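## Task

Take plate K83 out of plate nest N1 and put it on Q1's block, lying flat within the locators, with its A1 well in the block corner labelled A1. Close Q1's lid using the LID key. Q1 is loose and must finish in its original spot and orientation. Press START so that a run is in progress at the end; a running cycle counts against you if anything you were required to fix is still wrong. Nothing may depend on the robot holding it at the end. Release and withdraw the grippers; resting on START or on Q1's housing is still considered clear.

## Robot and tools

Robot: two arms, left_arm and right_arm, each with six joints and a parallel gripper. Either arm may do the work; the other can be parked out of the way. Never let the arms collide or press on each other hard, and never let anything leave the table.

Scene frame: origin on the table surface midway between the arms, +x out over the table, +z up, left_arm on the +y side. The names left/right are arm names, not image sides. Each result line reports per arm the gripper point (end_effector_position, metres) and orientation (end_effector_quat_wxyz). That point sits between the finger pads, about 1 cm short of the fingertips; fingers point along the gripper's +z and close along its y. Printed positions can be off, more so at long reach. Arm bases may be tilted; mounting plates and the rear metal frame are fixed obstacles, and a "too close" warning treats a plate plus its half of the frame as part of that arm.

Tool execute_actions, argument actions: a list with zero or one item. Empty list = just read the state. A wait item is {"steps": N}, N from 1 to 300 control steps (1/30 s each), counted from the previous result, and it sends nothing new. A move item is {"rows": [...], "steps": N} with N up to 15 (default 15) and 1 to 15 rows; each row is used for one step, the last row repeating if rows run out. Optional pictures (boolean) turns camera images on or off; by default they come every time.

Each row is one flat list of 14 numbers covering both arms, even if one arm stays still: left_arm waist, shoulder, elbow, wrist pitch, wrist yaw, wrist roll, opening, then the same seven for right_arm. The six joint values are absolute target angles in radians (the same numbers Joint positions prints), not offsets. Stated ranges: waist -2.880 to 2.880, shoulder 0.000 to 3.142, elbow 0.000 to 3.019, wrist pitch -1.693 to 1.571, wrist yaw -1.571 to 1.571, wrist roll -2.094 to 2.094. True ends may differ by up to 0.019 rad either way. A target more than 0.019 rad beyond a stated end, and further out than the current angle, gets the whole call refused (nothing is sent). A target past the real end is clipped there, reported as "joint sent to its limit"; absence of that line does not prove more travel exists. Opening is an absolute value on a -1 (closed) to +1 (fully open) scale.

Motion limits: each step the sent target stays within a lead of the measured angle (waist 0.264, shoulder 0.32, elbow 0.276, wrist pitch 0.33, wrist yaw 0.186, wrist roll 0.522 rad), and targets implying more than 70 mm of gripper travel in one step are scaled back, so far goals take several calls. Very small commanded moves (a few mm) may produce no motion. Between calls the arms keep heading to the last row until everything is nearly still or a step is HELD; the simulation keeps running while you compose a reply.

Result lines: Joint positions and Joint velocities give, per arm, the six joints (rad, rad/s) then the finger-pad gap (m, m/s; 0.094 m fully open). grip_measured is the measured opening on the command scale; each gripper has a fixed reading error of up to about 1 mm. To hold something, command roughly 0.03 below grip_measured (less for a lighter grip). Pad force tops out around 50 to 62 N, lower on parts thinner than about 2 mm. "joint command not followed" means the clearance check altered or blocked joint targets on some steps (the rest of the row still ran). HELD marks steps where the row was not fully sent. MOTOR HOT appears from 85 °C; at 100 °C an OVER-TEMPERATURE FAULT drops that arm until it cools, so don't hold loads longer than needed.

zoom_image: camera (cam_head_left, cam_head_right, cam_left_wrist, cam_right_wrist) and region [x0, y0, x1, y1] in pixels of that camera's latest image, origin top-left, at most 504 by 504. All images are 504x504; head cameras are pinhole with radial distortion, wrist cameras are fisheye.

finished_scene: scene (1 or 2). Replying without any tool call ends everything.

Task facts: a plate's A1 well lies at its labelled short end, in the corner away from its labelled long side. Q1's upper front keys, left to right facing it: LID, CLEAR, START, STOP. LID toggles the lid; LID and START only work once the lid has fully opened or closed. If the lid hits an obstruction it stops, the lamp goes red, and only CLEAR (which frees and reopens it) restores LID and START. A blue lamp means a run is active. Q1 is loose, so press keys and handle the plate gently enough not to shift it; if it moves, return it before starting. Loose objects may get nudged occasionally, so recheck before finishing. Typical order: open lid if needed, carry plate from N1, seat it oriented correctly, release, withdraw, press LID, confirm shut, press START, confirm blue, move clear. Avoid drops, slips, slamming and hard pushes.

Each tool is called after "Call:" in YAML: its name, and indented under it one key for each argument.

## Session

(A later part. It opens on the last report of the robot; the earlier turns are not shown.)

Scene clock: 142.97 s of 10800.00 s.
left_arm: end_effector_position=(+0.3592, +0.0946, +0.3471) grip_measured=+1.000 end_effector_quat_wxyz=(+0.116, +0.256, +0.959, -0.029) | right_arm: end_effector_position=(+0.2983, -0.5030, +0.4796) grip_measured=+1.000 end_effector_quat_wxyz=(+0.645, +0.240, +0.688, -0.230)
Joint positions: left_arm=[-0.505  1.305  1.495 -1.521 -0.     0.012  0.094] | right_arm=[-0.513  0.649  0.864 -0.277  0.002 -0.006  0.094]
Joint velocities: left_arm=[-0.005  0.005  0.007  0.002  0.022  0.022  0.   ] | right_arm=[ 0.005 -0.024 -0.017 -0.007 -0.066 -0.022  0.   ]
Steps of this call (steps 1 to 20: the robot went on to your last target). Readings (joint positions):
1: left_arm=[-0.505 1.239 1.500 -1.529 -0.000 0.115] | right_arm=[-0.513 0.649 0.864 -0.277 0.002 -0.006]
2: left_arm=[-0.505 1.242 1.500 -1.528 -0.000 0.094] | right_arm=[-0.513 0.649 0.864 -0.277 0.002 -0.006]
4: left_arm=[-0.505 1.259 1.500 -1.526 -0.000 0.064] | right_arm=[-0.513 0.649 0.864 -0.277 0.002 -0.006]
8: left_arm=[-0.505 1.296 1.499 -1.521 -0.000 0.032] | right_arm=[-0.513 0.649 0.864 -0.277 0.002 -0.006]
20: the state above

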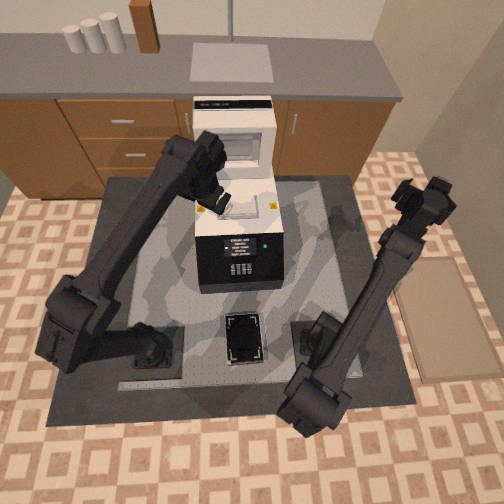

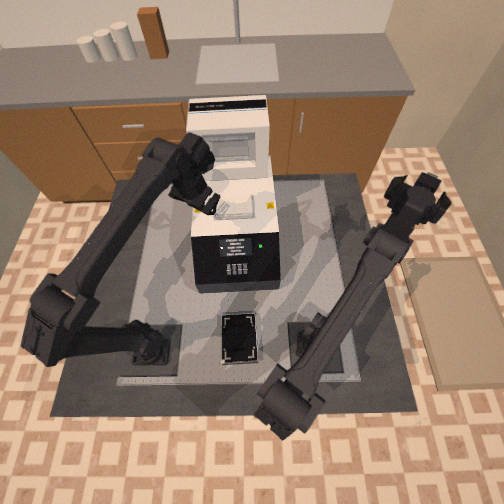

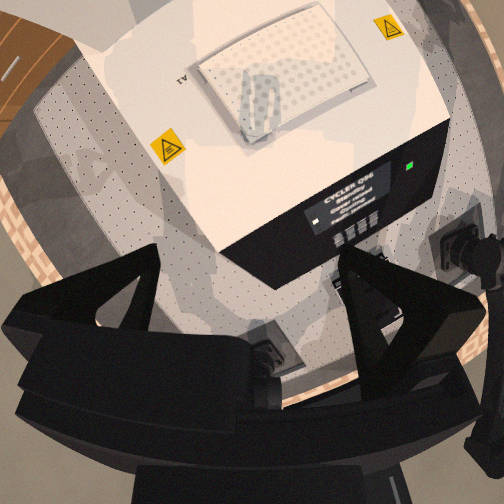

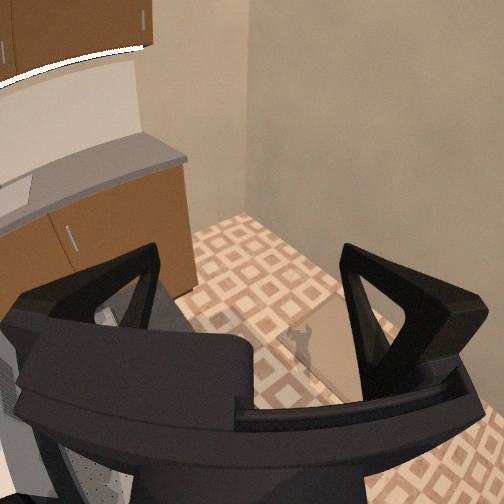

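Call:
execute_actions:
  actions:
    - {"rows":[[-0.55,0.9,1.1,-1.0,0,0,1,-0.5,0.647,0.9,-0.25,0,0,1],[-0.55,0.9,1.1,-1.0,0,0,1,-0.5,0.647,0.9,-0.25,0,0,1],[-0.55,0.9,1.1,-1.0,0,0,1,-0.5,0.647,0.9,-0.25,0,0,1],[-0.55,0.9,1.1,-1.0,0,0,1,-0.5,0.647,0.9,-0.25,0,0,1],[-0.55,0.9,1.1,-1.0,0,0,1,-0.5,0.647,0.9,-0.25,0,0,1],[-0.55,0.9,1.1,-1.0,0,0,1,-0.5,0.647,0.9,-0.25,0,0,1],[-0.6,0.35,0.42,-0.35,0,0,1,-0.5,0.647,0.9,-0.25,0,0,1]]}
  pictures: false

Call:
execute_actions:
  actions:
    - {"steps":30}

Call:
zoom_image:
  camera: "cam_left_wrist"
  region: [150, 20, 350, 180]

Call:
zoom_image:
  camera: "cam_head_left"
  region: [205, 185, 270, 230]

Scene clock: 149.50 s of 10800.00 s.
left_arm: end_effector_position=(+0.2288, +0.1377, +0.3019) grip_measured=+1.000 end_effector_quat_wxyz=(+0.594, +0.235, +0.748, -0.180) | right_arm: end_effector_position=(+0.2983, -0.5030, +0.4796) grip_measured=+1.000 end_effector_quat_wxyz=(+0.645, +0.240, +0.688, -0.230)
Joint positions: left_arm=[-0.595  0.254  0.43  -0.408 -0.001  0.009  0.094] | right_arm=[-0.513  0.649  0.864 -0.277  0.002 -0.006  0.094]
Joint velocities: left_arm=[-0.015  0.435 -0.686  0.193  0.007 -0.007  0.   ] | right_arm=[ 0.005 -0.005  0.007 -0.002 -0.037 -0.051  0.   ]
Steps of this call (steps 1 to 15: the robot went on to your last target; steps 16 to 90: nothing new was sent; then 3.03 s passed at rest; steps 91 to 105: all 15 steps of this action). Readings (joint positions):
91: left_arm=[-0.507 1.274 1.446 -1.442 -0.000 0.010] | right_arm=[-0.513 0.649 0.864 -0.277 0.002 -0.006]
92: left_arm=[-0.513 1.211 1.347 -1.319 -0.000 0.010] | right_arm=[-0.513 0.649 0.864 -0.277 0.002 -0.006]
94: left_arm=[-0.531 1.053 1.152 -1.139 -0.000 0.010] | right_arm=[-0.513 0.649 0.864 -0.277 0.002 -0.006]
98: left_arm=[-0.562 0.771 0.947 -0.884 -0.001 0.009] | right_arm=[-0.513 0.649 0.864 -0.277 0.002 -0.006]
105: the state above

Scene clock: 150.50 s of 10800.00 s.
left_arm: end_effector_position=(+0.2429, +0.1280, +0.2619) grip_measured=+1.000 end_effector_quat_wxyz=(+0.553, +0.245, +0.779, -0.168) | right_arm: end_effector_position=(+0.2983, -0.5030, +0.4796) grip_measured=+1.000 end_effector_quat_wxyz=(+0.645, +0.240, +0.688, -0.230)
Joint positions: left_arm=[-0.595  0.36   0.402 -0.381 -0.001  0.009  0.094] | right_arm=[-0.513  0.649  0.864 -0.277  0.002 -0.006  0.094]
Joint velocities: left_arm=[ 0.005 -0.015 -0.007  0.007 -0.037  0.037  0.   ] | right_arm=[ 0.015  0.005 -0.007 -0.022 -0.051 -0.081  0.   ]
Steps of this call (steps 1 to 30: the robot went on to your last target). Readings (joint positions):
1: left_arm=[-0.595 0.275 0.413 -0.403 -0.001 0.009] | right_arm=[-0.513 0.649 0.864 -0.277 0.002 -0.006]
2: left_arm=[-0.595 0.301 0.405 -0.400 -0.001 0.009] | right_arm=[-0.513 0.649 0.864 -0.277 0.002 -0.006]
4: left_arm=[-0.595 0.348 0.402 -0.395 -0.001 0.009] | right_arm=[-0.513 0.649 0.864 -0.277 0.002 -0.006]
8: left_arm=[-0.595 0.362 0.402 -0.385 -0.001 0.009] | right_arm=[-0.513 0.649 0.864 -0.277 0.002 -0.006]
30: the state above
All arms were judged still, so your last target was given up. Only a new action makes them travel on or press farther. Fingers that are still opening or closing keep moving.

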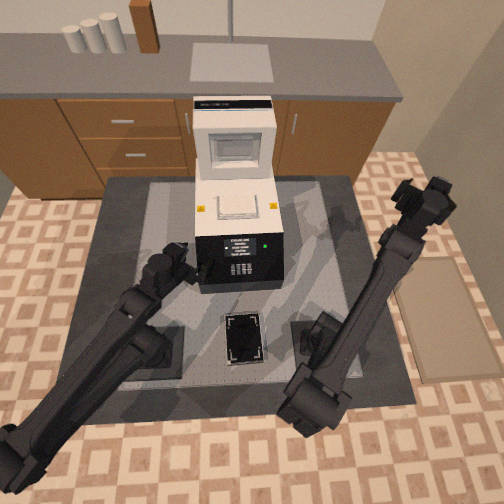

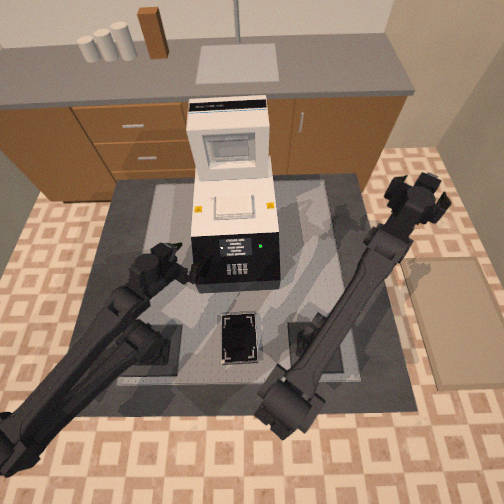

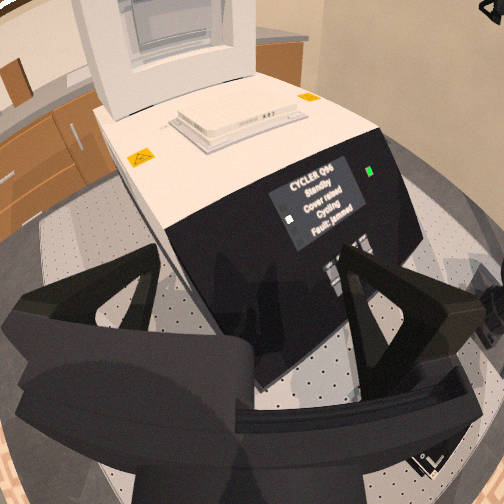

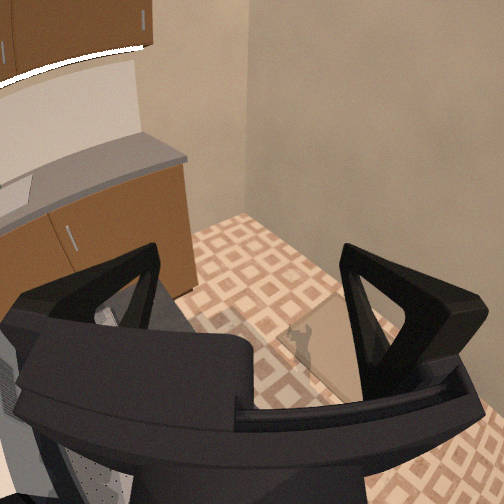

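Region (150, 20, 350, 180) of cam_left_wrist's 504x504 image, scaled by 2.520, with more detail than that image has; it fills the top 403 rows of this view, and the rest is white.

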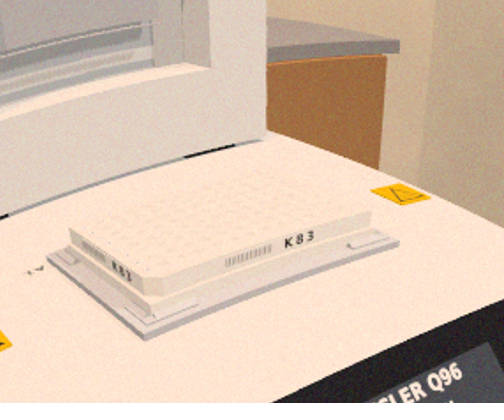

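Region (205, 185, 270, 230) of cam_head_left's 504x504 image, scaled by 7.754, with more detail than that image has; it fills the top 349 rows of this view, and the rest is white.

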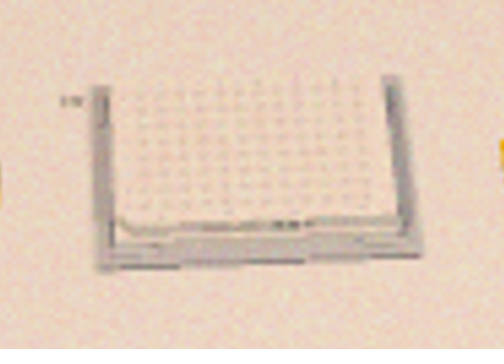

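Call:
execute_actions:
  actions:
    - {"rows":[[-0.7,0.36,0.42,-0.45,0,0,-1,-0.5,0.647,0.9,-0.25,0,0,1],[-0.75,0.36,0.42,-0.45,0,0,-1,-0.5,0.647,0.9,-0.25,0,0,1],[-0.8,0.4,0.42,-0.45,0,0,-1,-0.5,0.647,0.9,-0.25,0,0,1],[-0.812,0.45,0.42,-0.45,0,0,-1,-0.5,0.647,0.9,-0.25,0,0,1],[-0.812,0.5,0.43,-0.45,0,0,-1,-0.5,0.647,0.9,-0.25,0,0,1],[-0.812,0.55,0.44,-0.45,0,0,-1,-0.5,0.647,0.9,-0.25,0,0,1],[-0.812,0.6,0.46,-0.45,0,0,-1,-0.5,0.647,0.9,-0.25,0,0,1],[-0.812,0.65,0.48,-0.45,0,0,-1,-0.5,0.647,0.9,-0.25,0,0,1],[-0.812,0.7,0.5,-0.48,0,0,-1,-0.5,0.647,0.9,-0.25,0,0,1],[-0.812,0.74,0.52,-0.48,0,0,-1,-0.5,0.647,0.9,-0.25,0,0,1],[-0.812,0.77,0.54,-0.48,0,0,-1,-0.5,0.647,0.9,-0.25,0,0,1],[-0.812,0.8,0.54,-0.48,0,0,-1,-0.5,0.647,0.9,-0.25,0,0,1],[-0.812,0.82,0.55,-0.48,0,0,-1,-0.5,0.647,0.9,-0.25,0,0,1],[-0.812,0.84,0.56,-0.48,0,0,-1,-0.5,0.647,0.9,-0.25,0,0,1],[-0.812,0.86,0.57,-0.48,0,0,-1,-0.5,0.647,0.9,-0.25,0,0,1]]}
  pictures: false

Call:
execute_actions:
  actions:
    - {"rows":[[-0.812,0.87,0.58,-0.48,0,0,-1,-0.5,0.647,0.9,-0.25,0,0,1],[-0.812,0.88,0.59,-0.48,0,0,-1,-0.5,0.647,0.9,-0.25,0,0,1],[-0.812,0.89,0.6,-0.48,0,0,-1,-0.5,0.647,0.9,-0.25,0,0,1],[-0.812,0.9,0.6,-0.48,0,0,-1,-0.5,0.647,0.9,-0.25,0,0,1],[-0.812,0.91,0.6,-0.48,0,0,-1,-0.5,0.647,0.9,-0.25,0,0,1],[-0.812,0.92,0.6,-0.48,0,0,-1,-0.5,0.647,0.9,-0.25,0,0,1]]}
  pictures: false

Call:
execute_actions:
  actions:
    - {"steps":10}

Scene clock: 157.70 s of 10800.00 s.
left_arm: end_effector_position=(+0.2257, +0.0447, +0.1449) grip_measured=-0.987 end_effector_quat_wxyz=(+0.335, +0.378, +0.851, -0.146) | right_arm: end_effector_position=(+0.2983, -0.5030, +0.4796) grip_measured=+1.000 end_effector_quat_wxyz=(+0.645, +0.240, +0.688, -0.230)
Joint positions: left_arm=[-0.823  0.847  0.488 -0.464  0.001  0.008  0.001] | right_arm=[-0.513  0.649  0.864 -0.277  0.002 -0.006  0.094]
Joint velocities: left_arm=[ 0.005  0.571  0.281 -0.012 -0.051  0.037 -0.   ] | right_arm=[ 0.005  0.005  0.002  0.027 -0.007 -0.022  0.   ]
Steps of this call (steps 1 to 90: nothing new was sent; then 3.70 s passed at rest; steps 91 to 105: all 15 steps of this action). Readings (joint positions):
91: left_arm=[-0.605 0.360 0.402 -0.392 -0.004 0.009] | right_arm=[-0.513 0.649 0.864 -0.277 0.002 -0.006]
92: left_arm=[-0.634 0.360 0.402 -0.405 -0.004 0.008] | right_arm=[-0.513 0.649 0.864 -0.277 0.002 -0.006]
94: left_arm=[-0.729 0.374 0.402 -0.425 -0.004 0.008] | right_arm=[-0.513 0.649 0.864 -0.277 0.002 -0.006]
98: left_arm=[-0.824 0.527 0.407 -0.429 0.001 0.008] | right_arm=[-0.513 0.649 0.864 -0.277 0.002 -0.006]
105: the state above

Scene clock: 158.20 s of 10800.00 s.
left_arm: end_effector_position=(+0.2399, +0.0292, +0.1562) grip_measured=-0.987 end_effector_quat_wxyz=(+0.334, +0.378, +0.851, -0.145) | right_arm: end_effector_position=(+0.2983, -0.5030, +0.4796) grip_measured=+1.000 end_effector_quat_wxyz=(+0.645, +0.240, +0.688, -0.230)
Joint positions: left_arm=[-0.823  0.911  0.551 -0.465  0.001  0.008  0.001] | right_arm=[-0.513  0.649  0.864 -0.277  0.002 -0.006  0.094]
Joint velocities: left_arm=[-0.005 -0.005  0.002 -0.002 -0.007  0.022 -0.001] | right_arm=[-0.005  0.005 -0.007  0.017 -0.022  0.007  0.   ]
Steps of this call (steps 1 to 15: all 15 steps of this action). Readings (joint positions):
1: left_arm=[-0.823 0.863 0.498 -0.464 0.001 0.008] | right_arm=[-0.513 0.649 0.864 -0.277 0.002 -0.006]
2: left_arm=[-0.823 0.873 0.507 -0.465 0.001 0.008] | right_arm=[-0.513 0.649 0.864 -0.277 0.002 -0.006]
4: left_arm=[-0.823 0.886 0.526 -0.465 0.001 0.008] | right_arm=[-0.513 0.649 0.864 -0.277 0.002 -0.006]
8: left_arm=[-0.823 0.904 0.551 -0.465 0.001 0.008] | right_arm=[-0.513 0.649 0.864 -0.277 0.002 -0.006]
15: the state above

Scene clock: 158.53 s of 10800.00 s.
left_arm: end_effector_position=(+0.2399, +0.0292, +0.1562) grip_measured=-0.987 end_effector_quat_wxyz=(+0.334, +0.378, +0.851, -0.145) | right_arm: end_effector_position=(+0.2983, -0.5030, +0.4796) grip_measured=+1.000 end_effector_quat_wxyz=(+0.645, +0.240, +0.688, -0.230)
Joint positions: left_arm=[-0.823  0.911  0.551 -0.465  0.001  0.008  0.001] | right_arm=[-0.513  0.649  0.864 -0.277  0.002 -0.006  0.094]
Joint velocities: left_arm=[ 0.005 -0.015  0.007 -0.012  0.022  0.007 -0.002] | right_arm=[-0.015 -0.024 -0.012 -0.007  0.066  0.022  0.   ]
Steps of this call (steps 1 to 10: the robot went on to your last target). Readings (joint positions):
1: left_arm=[-0.823 0.911 0.551 -0.465 0.001 0.008] | right_arm=[-0.513 0.649 0.864 -0.277 0.002 -0.006]
2: left_arm=[-0.823 0.911 0.551 -0.465 0.001 0.008] | right_arm=[-0.513 0.649 0.864 -0.277 0.002 -0.006]
4: left_arm=[-0.823 0.911 0.551 -0.465 0.001 0.008] | right_arm=[-0.513 0.649 0.864 -0.277 0.002 -0.006]
8: left_arm=[-0.823 0.911 0.551 -0.465 0.001 0.008] | right_arm=[-0.513 0.649 0.864 -0.277 0.002 -0.006]
10: the state above

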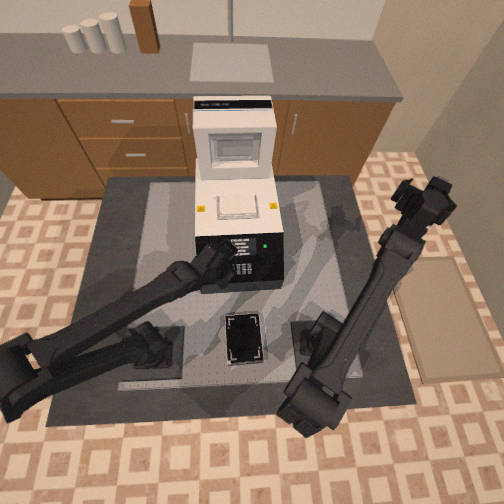

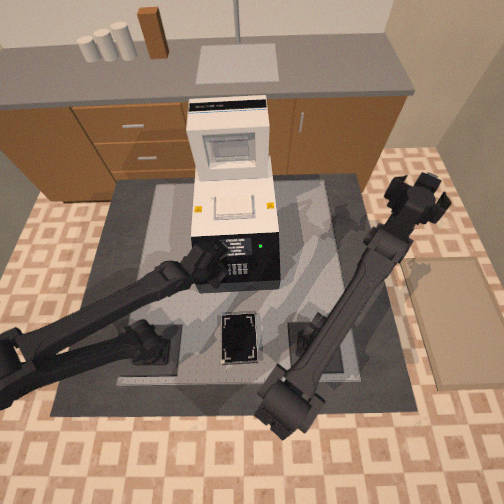

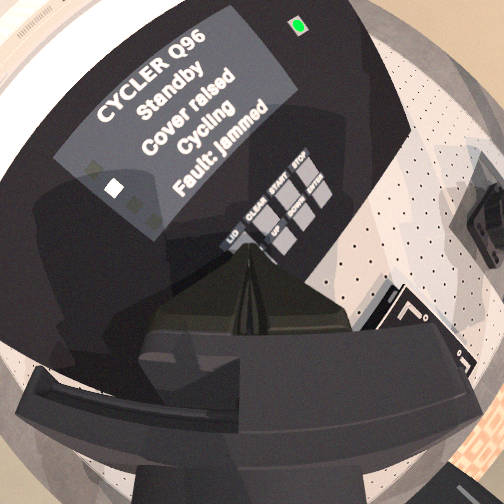

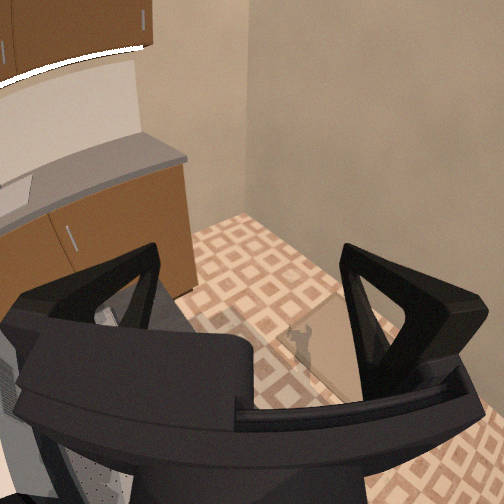

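Call:
execute_actions:
  actions:
    - {"rows":[[-0.80,0.92,0.61,-0.48,0,0,-1,-0.5,0.647,0.9,-0.25,0,0,1],[-0.80,0.92,0.61,-0.48,0,0,-1,-0.5,0.647,0.9,-0.25,0,0,1],[-0.80,0.92,0.61,-0.48,0,0,-1,-0.5,0.647,0.9,-0.25,0,0,1],[-0.80,0.92,0.61,-0.48,0,0,-1,-0.5,0.647,0.9,-0.25,0,0,1],[-0.80,0.94,0.61,-0.48,0,0,-1,-0.5,0.647,0.9,-0.25,0,0,1],[-0.80,0.955,0.61,-0.48,0,0,-1,-0.5,0.647,0.9,-0.25,0,0,1],[-0.80,0.97,0.61,-0.48,0,0,-1,-0.5,0.647,0.9,-0.25,0,0,1],[-0.80,0.985,0.61,-0.48,0,0,-1,-0.5,0.647,0.9,-0.25,0,0,1],[-0.80,1.0,0.61,-0.48,0,0,-1,-0.5,0.647,0.9,-0.25,0,0,1],[-0.80,1.015,0.61,-0.48,0,0,-1,-0.5,0.647,0.9,-0.25,0,0,1]]}
  pictures: false

Call:
execute_actions:
  actions:
    - {"rows":[[-0.80,1.015,0.61,-0.48,0,0,-1,-0.5,0.647,0.9,-0.25,0,0,1],[-0.80,1.015,0.61,-0.48,0,0,-1,-0.5,0.647,0.9,-0.25,0,0,1],[-0.80,1.015,0.61,-0.48,0,0,-1,-0.5,0.647,0.9,-0.25,0,0,1],[-0.80,0.9,0.61,-0.48,0,0,-1,-0.5,0.647,0.9,-0.25,0,0,1],[-0.80,0.9,0.61,-0.48,0,0,-1,-0.5,0.647,0.9,-0.25,0,0,1],[-0.80,0.9,0.61,-0.48,0,0,-1,-0.5,0.647,0.9,-0.25,0,0,1],[-0.80,0.9,0.61,-0.48,0,0,-1,-0.5,0.647,0.9,-0.25,0,0,1],[-0.80,0.9,0.61,-0.48,0,0,-1,-0.5,0.647,0.9,-0.25,0,0,1],[-0.84,0.9,0.62,-0.48,0,0,-1,-0.5,0.647,0.9,-0.25,0,0,1],[-0.85,0.9,0.62,-0.48,0,0,-1,-0.5,0.647,0.9,-0.25,0,0,1],[-0.86,0.9,0.62,-0.48,0,0,-1,-0.5,0.647,0.9,-0.25,0,0,1],[-0.88,0.9,0.62,-0.48,0,0,-1,-0.5,0.647,0.9,-0.25,0,0,1]]}
  pictures: false

Call:
execute_actions:
  actions:
    - {"rows":[[-0.88,0.92,0.64,-0.48,0,0,-1,-0.5,0.647,0.9,-0.25,0,0,1],[-0.88,0.94,0.65,-0.48,0,0,-1,-0.5,0.647,0.9,-0.25,0,0,1],[-0.88,0.96,0.66,-0.48,0,0,-1,-0.5,0.647,0.9,-0.25,0,0,1],[-0.88,0.98,0.67,-0.48,0,0,-1,-0.5,0.647,0.9,-0.25,0,0,1],[-0.88,1.0,0.68,-0.48,0,0,-1,-0.5,0.647,0.9,-0.25,0,0,1],[-0.88,1.02,0.69,-0.48,0,0,-1,-0.5,0.647,0.9,-0.25,0,0,1],[-0.88,1.04,0.7,-0.48,0,0,-1,-0.5,0.647,0.9,-0.25,0,0,1],[-0.88,1.06,0.7,-0.48,0,0,-1,-0.5,0.647,0.9,-0.25,0,0,1]]}
  pictures: false

Call:
execute_actions:
  actions:
    - {"steps":90}

Scene clock: 166.17 s of 10800.00 s.
left_arm: end_effector_position=(+0.2469, +0.0233, +0.1497) grip_measured=-0.988 end_effector_quat_wxyz=(+0.316, +0.378, +0.858, -0.146) | right_arm: end_effector_position=(+0.2983, -0.5030, +0.4796) grip_measured=+1.000 end_effector_quat_wxyz=(+0.645, +0.240, +0.688, -0.230)
Joint positions: left_arm=[-0.811  0.968  0.578 -0.47   0.021  0.007  0.001] | right_arm=[-0.513  0.649  0.864 -0.277  0.002 -0.006  0.094]
Joint velocities: left_arm=[ 0.005 -0.005 -0.007 -0.022 -0.007 -0.066  0.   ] | right_arm=[ 0.015  0.005 -0.002 -0.012 -0.022  0.066  0.   ]
Steps of this call (steps 1 to 15: the robot went on to your last target; steps 16 to 90: nothing new was sent; then 4.13 s passed at rest; steps 91 to 105: all 15 steps of this action). Readings (joint positions):
91: left_arm=[-0.822 0.911 0.551 -0.465 0.001 0.008] | right_arm=[-0.513 0.649 0.864 -0.277 0.002 -0.006]
92: left_arm=[-0.819 0.911 0.551 -0.465 0.001 0.008] | right_arm=[-0.513 0.649 0.864 -0.277 0.002 -0.006]
94: left_arm=[-0.813 0.911 0.551 -0.465 0.001 0.008] | right_arm=[-0.513 0.649 0.864 -0.277 0.002 -0.006]
98: left_arm=[-0.810 0.937 0.555 -0.465 0.002 0.008] | right_arm=[-0.513 0.649 0.864 -0.277 0.002 -0.006]
105: the state above

Scene clock: 166.67 s of 10800.00 s.
left_arm: end_effector_position=(+0.2311, +0.0123, +0.1735) grip_measured=-0.988 end_effector_quat_wxyz=(+0.344, +0.395, +0.837, -0.160) | right_arm: end_effector_position=(+0.2983, -0.5030, +0.4796) grip_measured=+1.000 end_effector_quat_wxyz=(+0.645, +0.240, +0.688, -0.230)
Joint positions: left_arm=[-0.871  0.9    0.579 -0.47   0.001  0.007  0.001] | right_arm=[-0.513  0.649  0.864 -0.277  0.002 -0.006  0.094]
Joint velocities: left_arm=[-0.2   -0.005  0.012 -0.007  0.007 -0.022  0.   ] | right_arm=[-0.005 -0.005 -0.007 -0.002 -0.037 -0.007  0.   ]
Steps of this call (steps 1 to 15: all 15 steps of this action). Readings (joint positions):
1: left_arm=[-0.811 0.968 0.578 -0.470 0.021 0.007] | right_arm=[-0.513 0.649 0.864 -0.277 0.002 -0.006]
2: left_arm=[-0.811 0.968 0.578 -0.470 0.021 0.007] | right_arm=[-0.513 0.649 0.864 -0.277 0.002 -0.006]
4: left_arm=[-0.811 0.960 0.578 -0.470 0.020 0.007] | right_arm=[-0.513 0.649 0.864 -0.277 0.002 -0.006]
8: left_arm=[-0.810 0.913 0.578 -0.470 0.004 0.007] | right_arm=[-0.513 0.649 0.864 -0.277 0.002 -0.006]
15: the state above

Scene clock: 167.17 s of 10800.00 s.
left_arm: end_effector_position=(+0.2473, -0.0113, +0.1511) grip_measured=-0.988 end_effector_quat_wxyz=(+0.305, +0.405, +0.850, -0.144) | right_arm: end_effector_position=(+0.2983, -0.5030, +0.4796) grip_measured=+1.000 end_effector_quat_wxyz=(+0.645, +0.240, +0.688, -0.230)
Joint positions: left_arm=[-0.876  1.064  0.651 -0.47   0.003  0.007  0.001] | right_arm=[-0.513  0.649  0.864 -0.277  0.002 -0.006  0.094]
Joint velocities: left_arm=[-0.005 -0.015 -0.002 -0.017  0.007  0.051  0.   ] | right_arm=[-0.015 -0.005  0.012  0.022 -0.066 -0.066  0.   ]
Steps of this call (steps 1 to 15: all 15 steps of this action). Readings (joint positions):
1: left_arm=[-0.875 0.901 0.579 -0.470 0.001 0.007] | right_arm=[-0.513 0.649 0.864 -0.277 0.002 -0.006]
2: left_arm=[-0.876 0.905 0.580 -0.470 0.001 0.007] | right_arm=[-0.513 0.649 0.864 -0.277 0.002 -0.006]
4: left_arm=[-0.876 0.926 0.591 -0.470 0.001 0.007] | right_arm=[-0.513 0.649 0.864 -0.277 0.002 -0.006]
8: left_arm=[-0.876 1.011 0.636 -0.470 0.001 0.007] | right_arm=[-0.513 0.649 0.864 -0.277 0.002 -0.006]
15: the state above

Scene clock: 170.17 s of 10800.00 s.
left_arm: end_effector_position=(+0.2473, -0.0113, +0.1511) grip_measured=-0.988 end_effector_quat_wxyz=(+0.305, +0.405, +0.850, -0.144) | right_arm: end_effector_position=(+0.2983, -0.5030, +0.4796) grip_measured=+1.000 end_effector_quat_wxyz=(+0.645, +0.240, +0.688, -0.230)
Joint positions: left_arm=[-0.876  1.064  0.651 -0.47   0.003  0.007  0.001] | right_arm=[-0.513  0.649  0.864 -0.277  0.002 -0.006  0.094]
Joint velocities: left_arm=[ 0.015 -0.015 -0.012 -0.002  0.007  0.037  0.001] | right_arm=[-0.005 -0.005 -0.002 -0.007 -0.007 -0.066  0.   ]
Steps of this call (steps 1 to 15: the robot went on to your last target; steps 16 to 90: nothing new was sent). Readings (joint positions):
1: left_arm=[-0.876 1.064 0.651 -0.470 0.003 0.007] | right_arm=[-0.513 0.649 0.864 -0.277 0.002 -0.006]
2: left_arm=[-0.876 1.064 0.651 -0.470 0.003 0.007] | right_arm=[-0.513 0.649 0.864 -0.277 0.002 -0.006]
4: left_arm=[-0.876 1.064 0.651 -0.470 0.003 0.007] | right_arm=[-0.513 0.649 0.864 -0.277 0.002 -0.006]
8: left_arm=[-0.876 1.064 0.651 -0.470 0.003 0.007] | right_arm=[-0.513 0.649 0.864 -0.277 0.002 -0.006]
90: the state above
All arms were judged still, so your last target was given up. Only a new action makes them travel on or press farther. Fingers that are still opening or closing keep moving.

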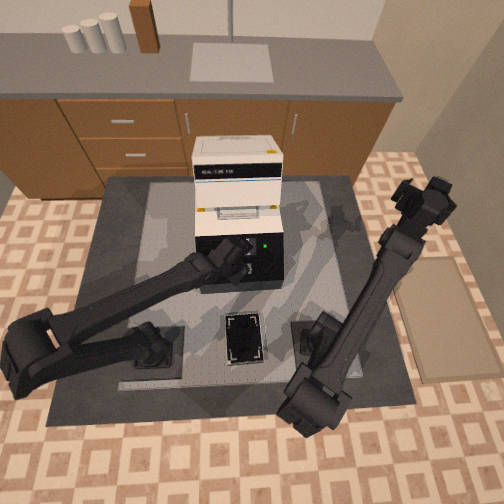

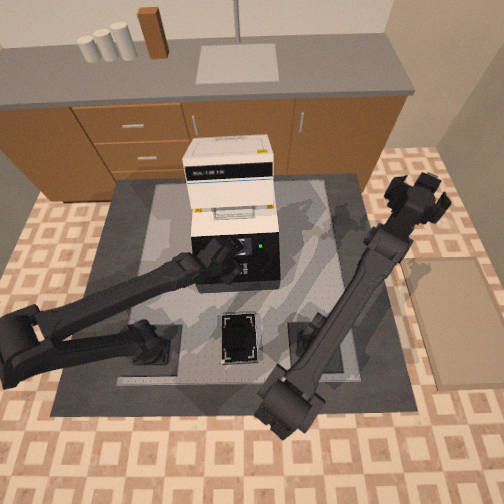

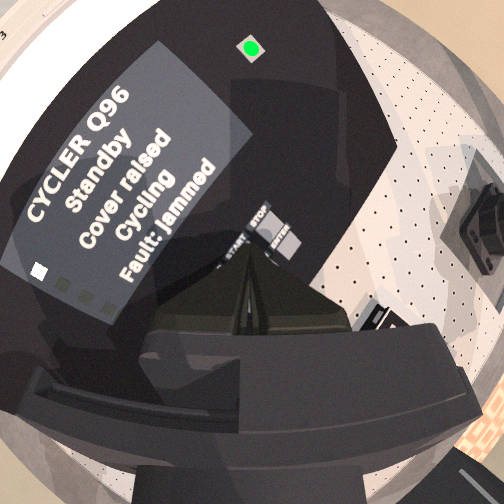

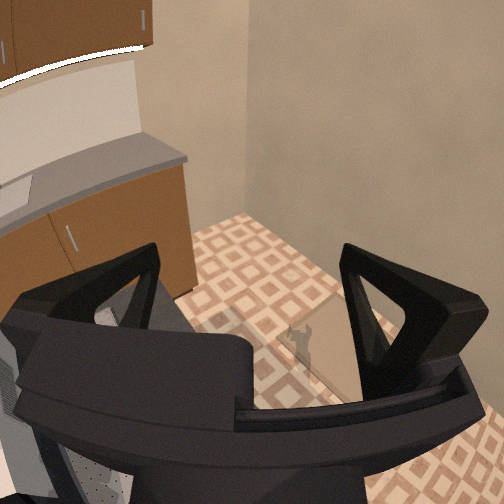

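Call:
execute_actions:
  actions:
    - {"rows":[[-0.875,1.03,0.65,-0.48,0,0,-1,-0.5,0.647,0.9,-0.25,0,0,1],[-0.875,1.03,0.65,-0.48,0,0,-1,-0.5,0.647,0.9,-0.25,0,0,1],[-0.875,1.03,0.65,-0.48,0,0,-1,-0.5,0.647,0.9,-0.25,0,0,1],[-0.875,1.03,0.645,-0.48,0,0,-1,-0.5,0.647,0.9,-0.25,0,0,1]]}
  pictures: false

Call:
execute_actions:
  actions:
    - {"steps":60}

Scene clock: 172.97 s of 10800.00 s.
left_arm: end_effector_position=(+0.2459, -0.0095, +0.1569) grip_measured=-0.988 end_effector_quat_wxyz=(+0.312, +0.403, +0.848, -0.147) | right_arm: end_effector_position=(+0.2983, -0.5030, +0.4796) grip_measured=+1.000 end_effector_quat_wxyz=(+0.645, +0.240, +0.688, -0.230)
Joint positions: left_arm=[-0.876  1.042  0.646 -0.47   0.003  0.007  0.001] | right_arm=[-0.513  0.649  0.864 -0.277  0.002 -0.006  0.094]
Joint velocities: left_arm=[-0.005 -0.005  0.012 -0.007 -0.022 -0.095  0.001] | right_arm=[-0.005  0.005 -0.017  0.012  0.022  0.051  0.   ]
Steps of this call (steps 1 to 69: nothing new was sent; steps 70 to 84: all 15 steps of this action). Readings (joint positions):
70: left_arm=[-0.876 1.062 0.651 -0.470 0.003 0.007] | right_arm=[-0.513 0.649 0.864 -0.277 0.002 -0.006]
71: left_arm=[-0.876 1.059 0.651 -0.470 0.003 0.007] | right_arm=[-0.513 0.649 0.864 -0.277 0.002 -0.006]
73: left_arm=[-0.876 1.051 0.649 -0.470 0.003 0.007] | right_arm=[-0.513 0.649 0.864 -0.277 0.002 -0.006]
77: left_arm=[-0.876 1.042 0.648 -0.470 0.003 0.007] | right_arm=[-0.513 0.649 0.864 -0.277 0.002 -0.006]
84: the state above

Scene clock: 174.97 s of 10800.00 s.
left_arm: end_effector_position=(+0.2459, -0.0095, +0.1569) grip_measured=-0.988 end_effector_quat_wxyz=(+0.312, +0.403, +0.848, -0.147) | right_arm: end_effector_position=(+0.2983, -0.5030, +0.4796) grip_measured=+1.000 end_effector_quat_wxyz=(+0.645, +0.240, +0.688, -0.230)
Joint positions: left_arm=[-0.876  1.042  0.646 -0.47   0.003  0.007  0.001] | right_arm=[-0.513  0.649  0.864 -0.277  0.002 -0.006  0.094]
Joint velocities: left_arm=[-0.015 -0.005  0.012  0.002 -0.051 -0.007 -0.   ] | right_arm=[-0.005  0.015  0.022 -0.012  0.095 -0.081  0.   ]
Steps of this call (steps 1 to 15: the robot went on to your last target; steps 16 to 60: nothing new was sent). Readings (joint positions):
1: left_arm=[-0.876 1.042 0.646 -0.470 0.003 0.007] | right_arm=[-0.513 0.649 0.864 -0.277 0.002 -0.006]
2: left_arm=[-0.876 1.042 0.646 -0.470 0.003 0.007] | right_arm=[-0.513 0.649 0.864 -0.277 0.002 -0.006]
4: left_arm=[-0.876 1.042 0.646 -0.470 0.003 0.007] | right_arm=[-0.513 0.649 0.864 -0.277 0.002 -0.006]
8: left_arm=[-0.876 1.042 0.646 -0.470 0.003 0.007] | right_arm=[-0.513 0.649 0.864 -0.277 0.002 -0.006]
60: the state above
All arms were judged still, so your last target was given up. Only a new action makes them travel on or press farther. Fingers that are still opening or closing keep moving.

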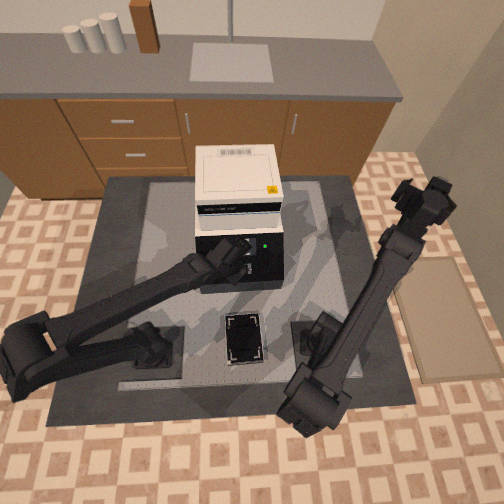

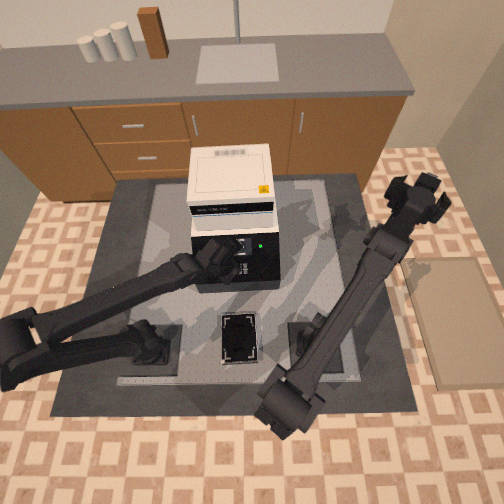

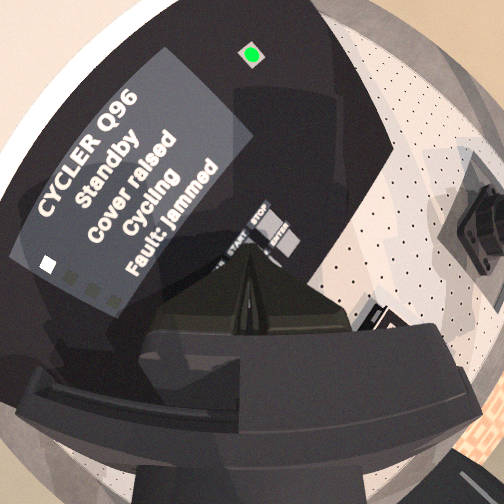

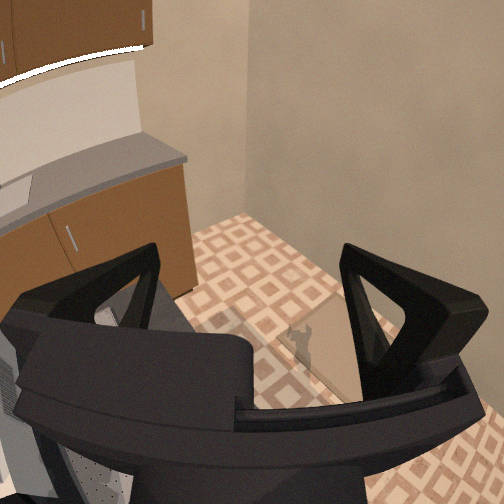

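Lid shut. Press via elbow retract plus shoulder.

Call:
execute_actions:
  actions:
    - {"rows":[[-0.86,1.04,0.638,-0.48,0,0,-1,-0.5,0.647,0.9,-0.25,0,0,1],[-0.86,1.04,0.635,-0.48,0,0,-1,-0.5,0.647,0.9,-0.25,0,0,1],[-0.86,1.04,0.632,-0.48,0,0,-1,-0.5,0.647,0.9,-0.25,0,0,1],[-0.86,1.04,0.632,-0.48,0,0,-1,-0.5,0.647,0.9,-0.25,0,0,1],[-0.86,1.055,0.632,-0.48,0,0,-1,-0.5,0.647,0.9,-0.25,0,0,1],[-0.86,1.065,0.632,-0.48,0,0,-1,-0.5,0.647,0.9,-0.25,0,0,1],[-0.86,1.075,0.632,-0.48,0,0,-1,-0.5,0.647,0.9,-0.25,0,0,1],[-0.86,1.085,0.632,-0.48,0,0,-1,-0.5,0.647,0.9,-0.25,0,0,1],[-0.86,1.095,0.632,-0.48,0,0,-1,-0.5,0.647,0.9,-0.25,0,0,1],[-0.86,1.105,0.632,-0.48,0,0,-1,-0.5,0.647,0.9,-0.25,0,0,1]]}

Scene clock: 178.53 s of 10800.00 s.
left_arm: end_effector_position=(+0.2439, -0.0056, +0.1465) grip_measured=-0.988 end_effector_quat_wxyz=(+0.301, +0.404, +0.852, -0.145) | right_arm: end_effector_position=(+0.2983, -0.5030, +0.4796) grip_measured=+1.000 end_effector_quat_wxyz=(+0.645, +0.240, +0.688, -0.230)
Joint positions: left_arm=[-0.871  1.052  0.633 -0.47   0.009  0.007  0.001] | right_arm=[-0.513  0.649  0.864 -0.277  0.002 -0.006  0.094]
Joint velocities: left_arm=[-0.015 -0.015  0.002 -0.022 -0.007  0.007 -0.001] | right_arm=[-0.005 -0.015 -0.012 -0.002  0.037  0.037  0.   ]
Steps of this call (steps 1 to 92: nothing new was sent; steps 93 to 107: all 15 steps of this action). Readings (joint positions):
93: left_arm=[-0.876 1.042 0.646 -0.470 0.003 0.007] | right_arm=[-0.513 0.649 0.864 -0.277 0.002 -0.006]
94: left_arm=[-0.875 1.042 0.644 -0.470 0.003 0.007] | right_arm=[-0.513 0.649 0.864 -0.277 0.002 -0.006]
96: left_arm=[-0.872 1.042 0.638 -0.470 0.003 0.007] | right_arm=[-0.513 0.649 0.864 -0.277 0.002 -0.006]
100: left_arm=[-0.871 1.049 0.633 -0.470 0.005 0.007] | right_arm=[-0.513 0.649 0.864 -0.277 0.002 -0.006]
107: the state above

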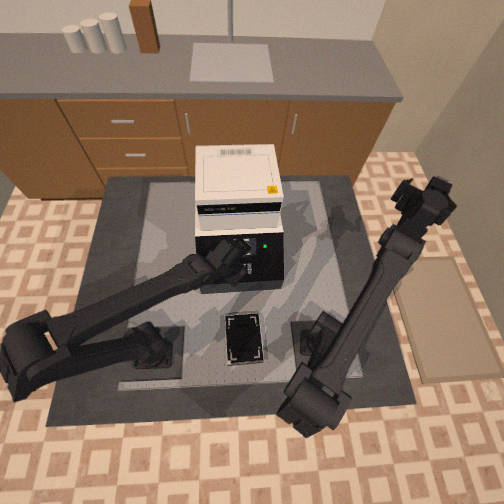

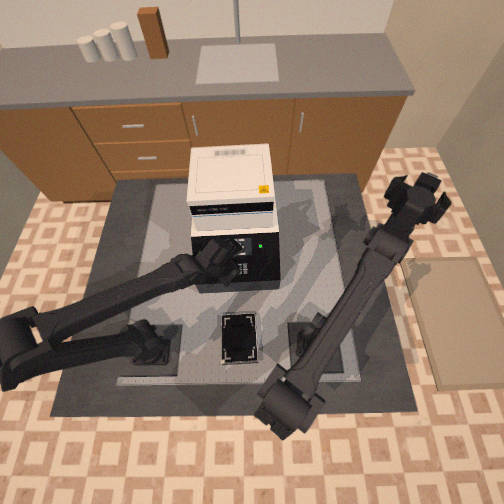

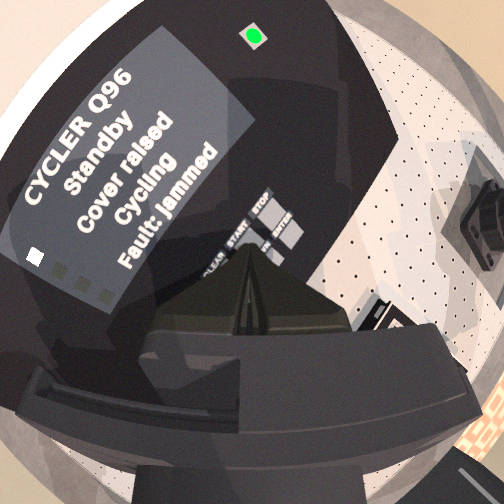

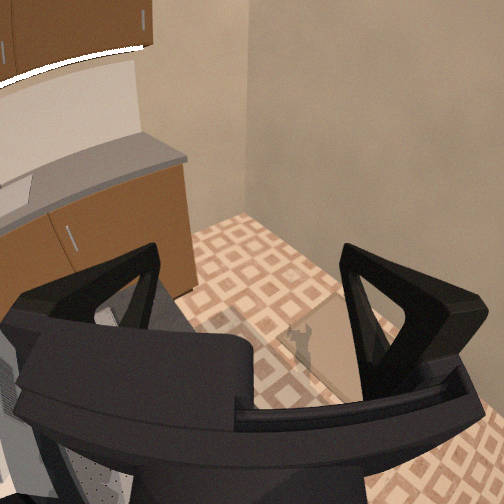

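On the key; add forward push.

Call:
execute_actions:
  actions:
    - {"rows":[[-0.86,1.12,0.67,-0.48,0,0,-1,-0.5,0.647,0.9,-0.25,0,0,1]]}

Scene clock: 180.00 s of 10800.00 s.
left_arm: end_effector_position=(+0.2449, -0.0091, +0.1471) grip_measured=-0.988 end_effector_quat_wxyz=(+0.299, +0.405, +0.851, -0.148) | right_arm: end_effector_position=(+0.2983, -0.5030, +0.4796) grip_measured=+1.000 end_effector_quat_wxyz=(+0.645, +0.240, +0.688, -0.230)
Joint positions: left_arm=[-0.871  1.062  0.642 -0.47   0.019  0.007  0.001] | right_arm=[-0.513  0.649  0.864 -0.277  0.002 -0.006  0.094]
Joint velocities: left_arm=[-0.005  0.005  0.007  0.002 -0.051 -0.007 -0.002] | right_arm=[-0.015 -0.015  0.012 -0.022 -0.066 -0.022  0.   ]
Steps of this call (steps 1 to 15: the robot went on to your last target; steps 16 to 29: nothing new was sent; steps 30 to 44: all 15 steps of this action). Readings (joint positions):
30: left_arm=[-0.871 1.053 0.635 -0.470 0.010 0.007] | right_arm=[-0.513 0.649 0.864 -0.277 0.002 -0.006]
31: left_arm=[-0.871 1.057 0.637 -0.470 0.013 0.007] | right_arm=[-0.513 0.649 0.864 -0.277 0.002 -0.006]
33: left_arm=[-0.871 1.062 0.641 -0.470 0.018 0.007] | right_arm=[-0.513 0.649 0.864 -0.277 0.002 -0.006]
37: left_arm=[-0.871 1.062 0.642 -0.470 0.019 0.007] | right_arm=[-0.513 0.649 0.864 -0.277 0.002 -0.006]
44: the state above

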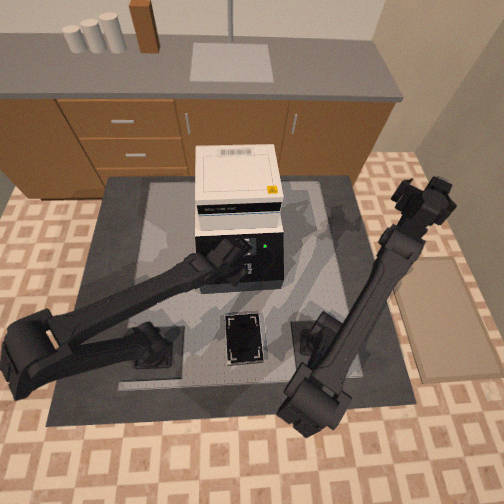

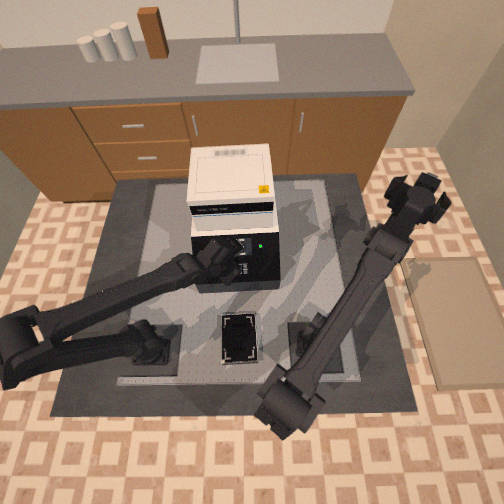

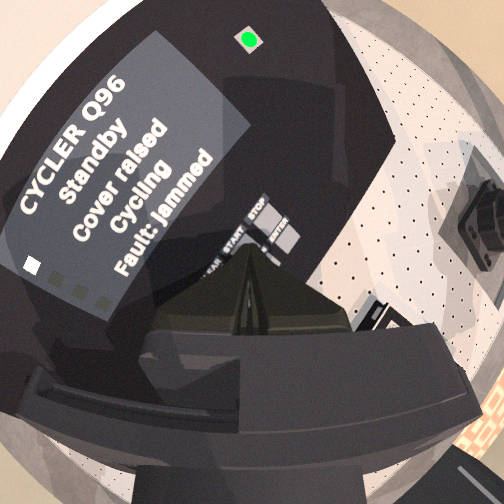

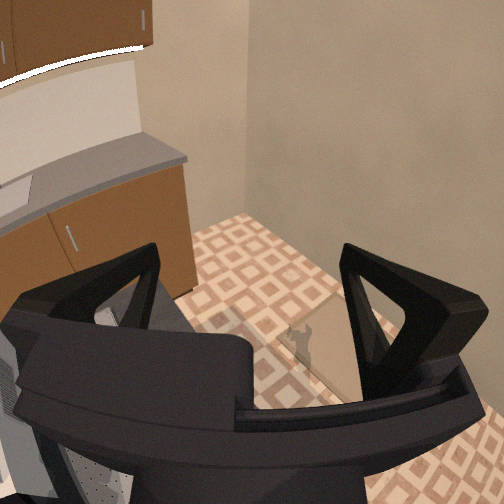

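Call:
execute_actions:
  actions:
    - {"rows":[[-0.855,1.02,0.69,-0.48,0,0,-1,-0.5,0.647,0.9,-0.25,0,0,1],[-0.855,1.02,0.69,-0.48,0,0,-1,-0.5,0.647,0.9,-0.25,0,0,1],[-0.855,1.02,0.69,-0.48,0,0,-1,-0.5,0.647,0.9,-0.25,0,0,1],[-0.855,1.02,0.69,-0.48,0,0,-1,-0.5,0.647,0.9,-0.25,0,0,1],[-0.855,1.02,0.69,-0.48,0,0,-1,-0.5,0.647,0.9,-0.25,0,0,1],[-0.855,1.02,0.69,-0.48,0,0,-1,-0.5,0.647,0.9,-0.25,0,0,1],[-0.855,1.05,0.68,-0.48,0,0,-1,-0.5,0.647,0.9,-0.25,0,0,1],[-0.855,1.07,0.68,-0.48,0,0,-1,-0.5,0.647,0.9,-0.25,0,0,1],[-0.855,1.09,0.68,-0.48,0,0,-1,-0.5,0.647,0.9,-0.25,0,0,1],[-0.855,1.11,0.68,-0.48,0,0,-1,-0.5,0.647,0.9,-0.25,0,0,1],[-0.855,1.13,0.68,-0.48,0,0,-1,-0.5,0.647,0.9,-0.25,0,0,1]]}
  pictures: false

Call:
execute_actions:
  actions:
    - {"steps":8}

Scene clock: 184.60 s of 10800.00 s.
left_arm: end_effector_position=(+0.2489, -0.0122, +0.1498) grip_measured=-0.989 end_effector_quat_wxyz=(+0.299, +0.404, +0.852, -0.149) | right_arm: end_effector_position=(+0.2983, -0.5030, +0.4796) grip_measured=+1.000 end_effector_quat_wxyz=(+0.645, +0.240, +0.688, -0.230)
Joint positions: left_arm=[-0.867  1.074  0.656 -0.471  0.02   0.006  0.001] | right_arm=[-0.513  0.649  0.864 -0.277  0.002 -0.006  0.094]
Joint velocities: left_arm=[ 0.005 -0.005 -0.002 -0.002 -0.095 -0.037 -0.001] | right_arm=[-0.005 -0.005  0.002 -0.002 -0.037 -0.022  0.   ]
Steps of this call (steps 1 to 15: the robot went on to your last target; steps 16 to 90: nothing new was sent; then 1.10 s passed at rest; steps 91 to 105: all 15 steps of this action). Readings (joint positions):
91: left_arm=[-0.871 1.057 0.643 -0.471 0.018 0.007] | right_arm=[-0.513 0.649 0.864 -0.277 0.002 -0.006]
92: left_arm=[-0.870 1.051 0.643 -0.471 0.009 0.007] | right_arm=[-0.513 0.649 0.864 -0.277 0.002 -0.006]
94: left_arm=[-0.866 1.039 0.643 -0.471 0.004 0.007] | right_arm=[-0.513 0.649 0.864 -0.277 0.002 -0.006]
98: left_arm=[-0.865 1.033 0.643 -0.471 0.003 0.007] | right_arm=[-0.513 0.649 0.864 -0.277 0.002 -0.006]
105: the state above

Scene clock: 184.87 s of 10800.00 s.
left_arm: end_effector_position=(+0.2489, -0.0122, +0.1498) grip_measured=-0.989 end_effector_quat_wxyz=(+0.299, +0.404, +0.852, -0.149) | right_arm: end_effector_position=(+0.2983, -0.5030, +0.4796) grip_measured=+1.000 end_effector_quat_wxyz=(+0.645, +0.240, +0.688, -0.230)
Joint positions: left_arm=[-0.867  1.074  0.656 -0.471  0.02   0.006  0.001] | right_arm=[-0.513  0.649  0.864 -0.277  0.002 -0.006  0.094]
Joint velocities: left_arm=[-0.015 -0.005 -0.002  0.002  0.022  0.022 -0.   ] | right_arm=[-0.015  0.015  0.012  0.012 -0.051 -0.066  0.   ]
Steps of this call (steps 1 to 8: the robot went on to your last target). Readings (joint positions):
1: left_arm=[-0.867 1.074 0.656 -0.471 0.020 0.006] | right_arm=[-0.513 0.649 0.864 -0.277 0.002 -0.006]
2: left_arm=[-0.867 1.074 0.656 -0.471 0.020 0.006] | right_arm=[-0.513 0.649 0.864 -0.277 0.002 -0.006]
4: left_arm=[-0.867 1.074 0.656 -0.471 0.020 0.006] | right_arm=[-0.513 0.649 0.864 -0.277 0.002 -0.006]
8: the state above

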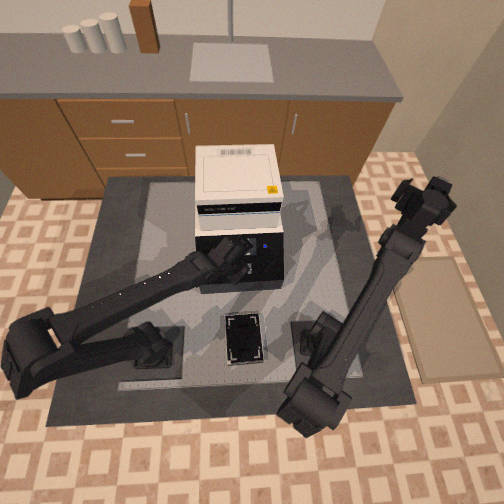

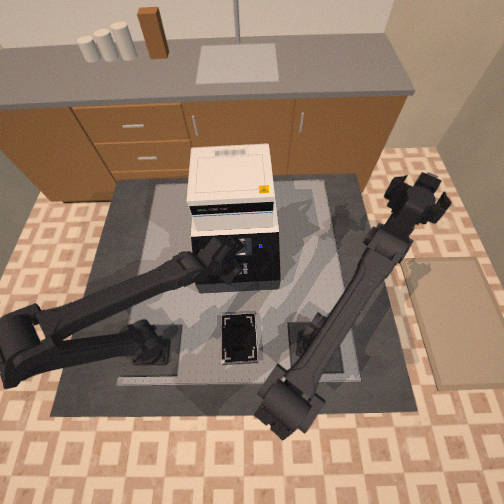

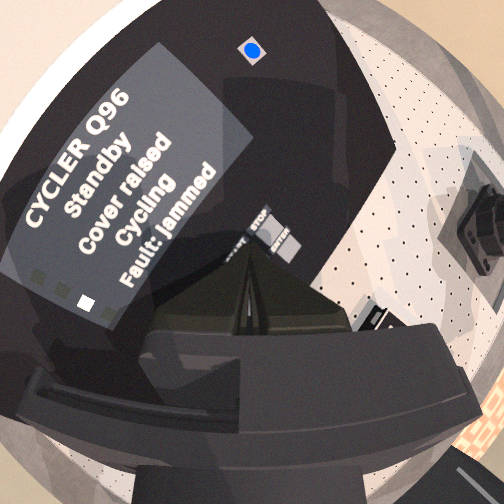

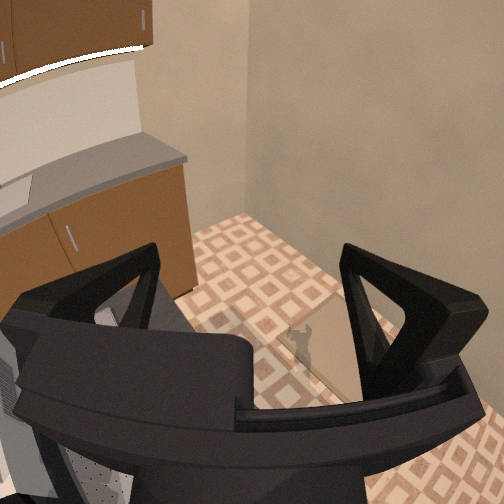

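Call:
execute_actions:
  actions:
    - {"rows":[[-0.86,1.0,0.66,-0.48,0,0,-1,-0.5,0.647,0.9,-0.25,0,0,1],[-0.86,1.0,0.66,-0.48,0,0,-1,-0.5,0.647,0.9,-0.25,0,0,1],[-0.86,0.9,0.64,-0.48,0,0,-1,-0.5,0.647,0.9,-0.25,0,0,1],[-0.86,0.9,0.64,-0.48,0,0,-1,-0.5,0.647,0.9,-0.25,0,0,1],[-0.86,0.75,0.58,-0.55,0,0,-1,-0.5,0.647,0.9,-0.25,0,0,1]]}

Call:
finished_scene:
  scene: 1

Scene clock: 188.03 s of 10800.00 s.
left_arm: end_effector_position=(+0.2182, +0.0291, +0.2218) grip_measured=-0.989 end_effector_quat_wxyz=(+0.390, +0.384, +0.817, -0.182) | right_arm: end_effector_position=(+0.2983, -0.5030, +0.4796) grip_measured=+1.000 end_effector_quat_wxyz=(+0.645, +0.240, +0.688, -0.230)
Joint positions: left_arm=[-0.867  0.73   0.581 -0.533  0.003  0.006  0.001] | right_arm=[-0.513  0.649  0.864 -0.277  0.002 -0.006  0.094]
Joint velocities: left_arm=[-0.005  0.269 -0.002 -0.007 -0.051 -0.007 -0.001] | right_arm=[ 0.005 -0.005 -0.012 -0.007 -0.051  0.051  0.   ]
Steps of this call (steps 1 to 15: the robot went on to your last target; steps 16 to 80: nothing new was sent; steps 81 to 95: all 15 steps of this action). Readings (joint positions):
81: left_arm=[-0.867 1.066 0.656 -0.471 0.020 0.006] | right_arm=[-0.513 0.649 0.864 -0.277 0.002 -0.006]
82: left_arm=[-0.867 1.054 0.653 -0.471 0.011 0.006] | right_arm=[-0.513 0.649 0.864 -0.277 0.002 -0.006]
84: left_arm=[-0.867 1.003 0.643 -0.471 0.005 0.006] | right_arm=[-0.513 0.649 0.864 -0.277 0.002 -0.006]
88: left_arm=[-0.867 0.775 0.586 -0.524 0.003 0.006] | right_arm=[-0.513 0.649 0.864 -0.277 0.002 -0.006]
95: the state above

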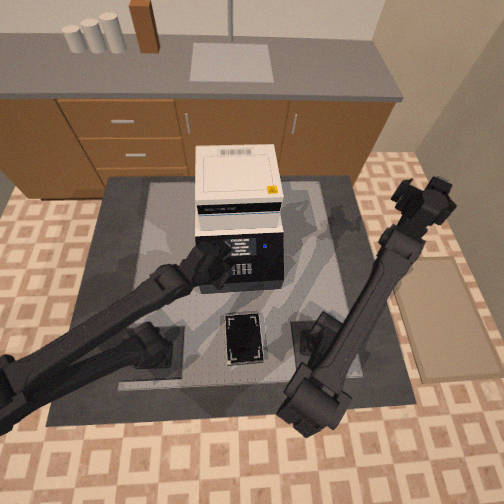

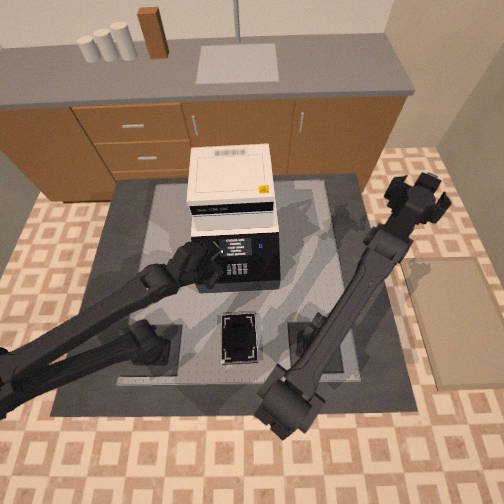

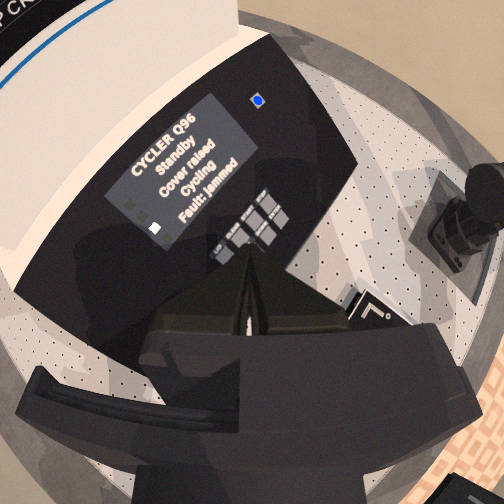

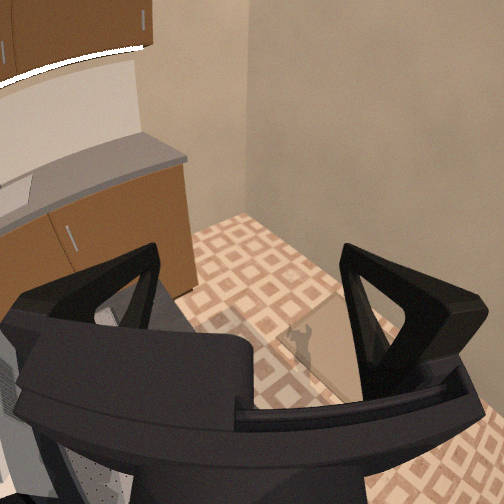

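The scene is finished: the task was done.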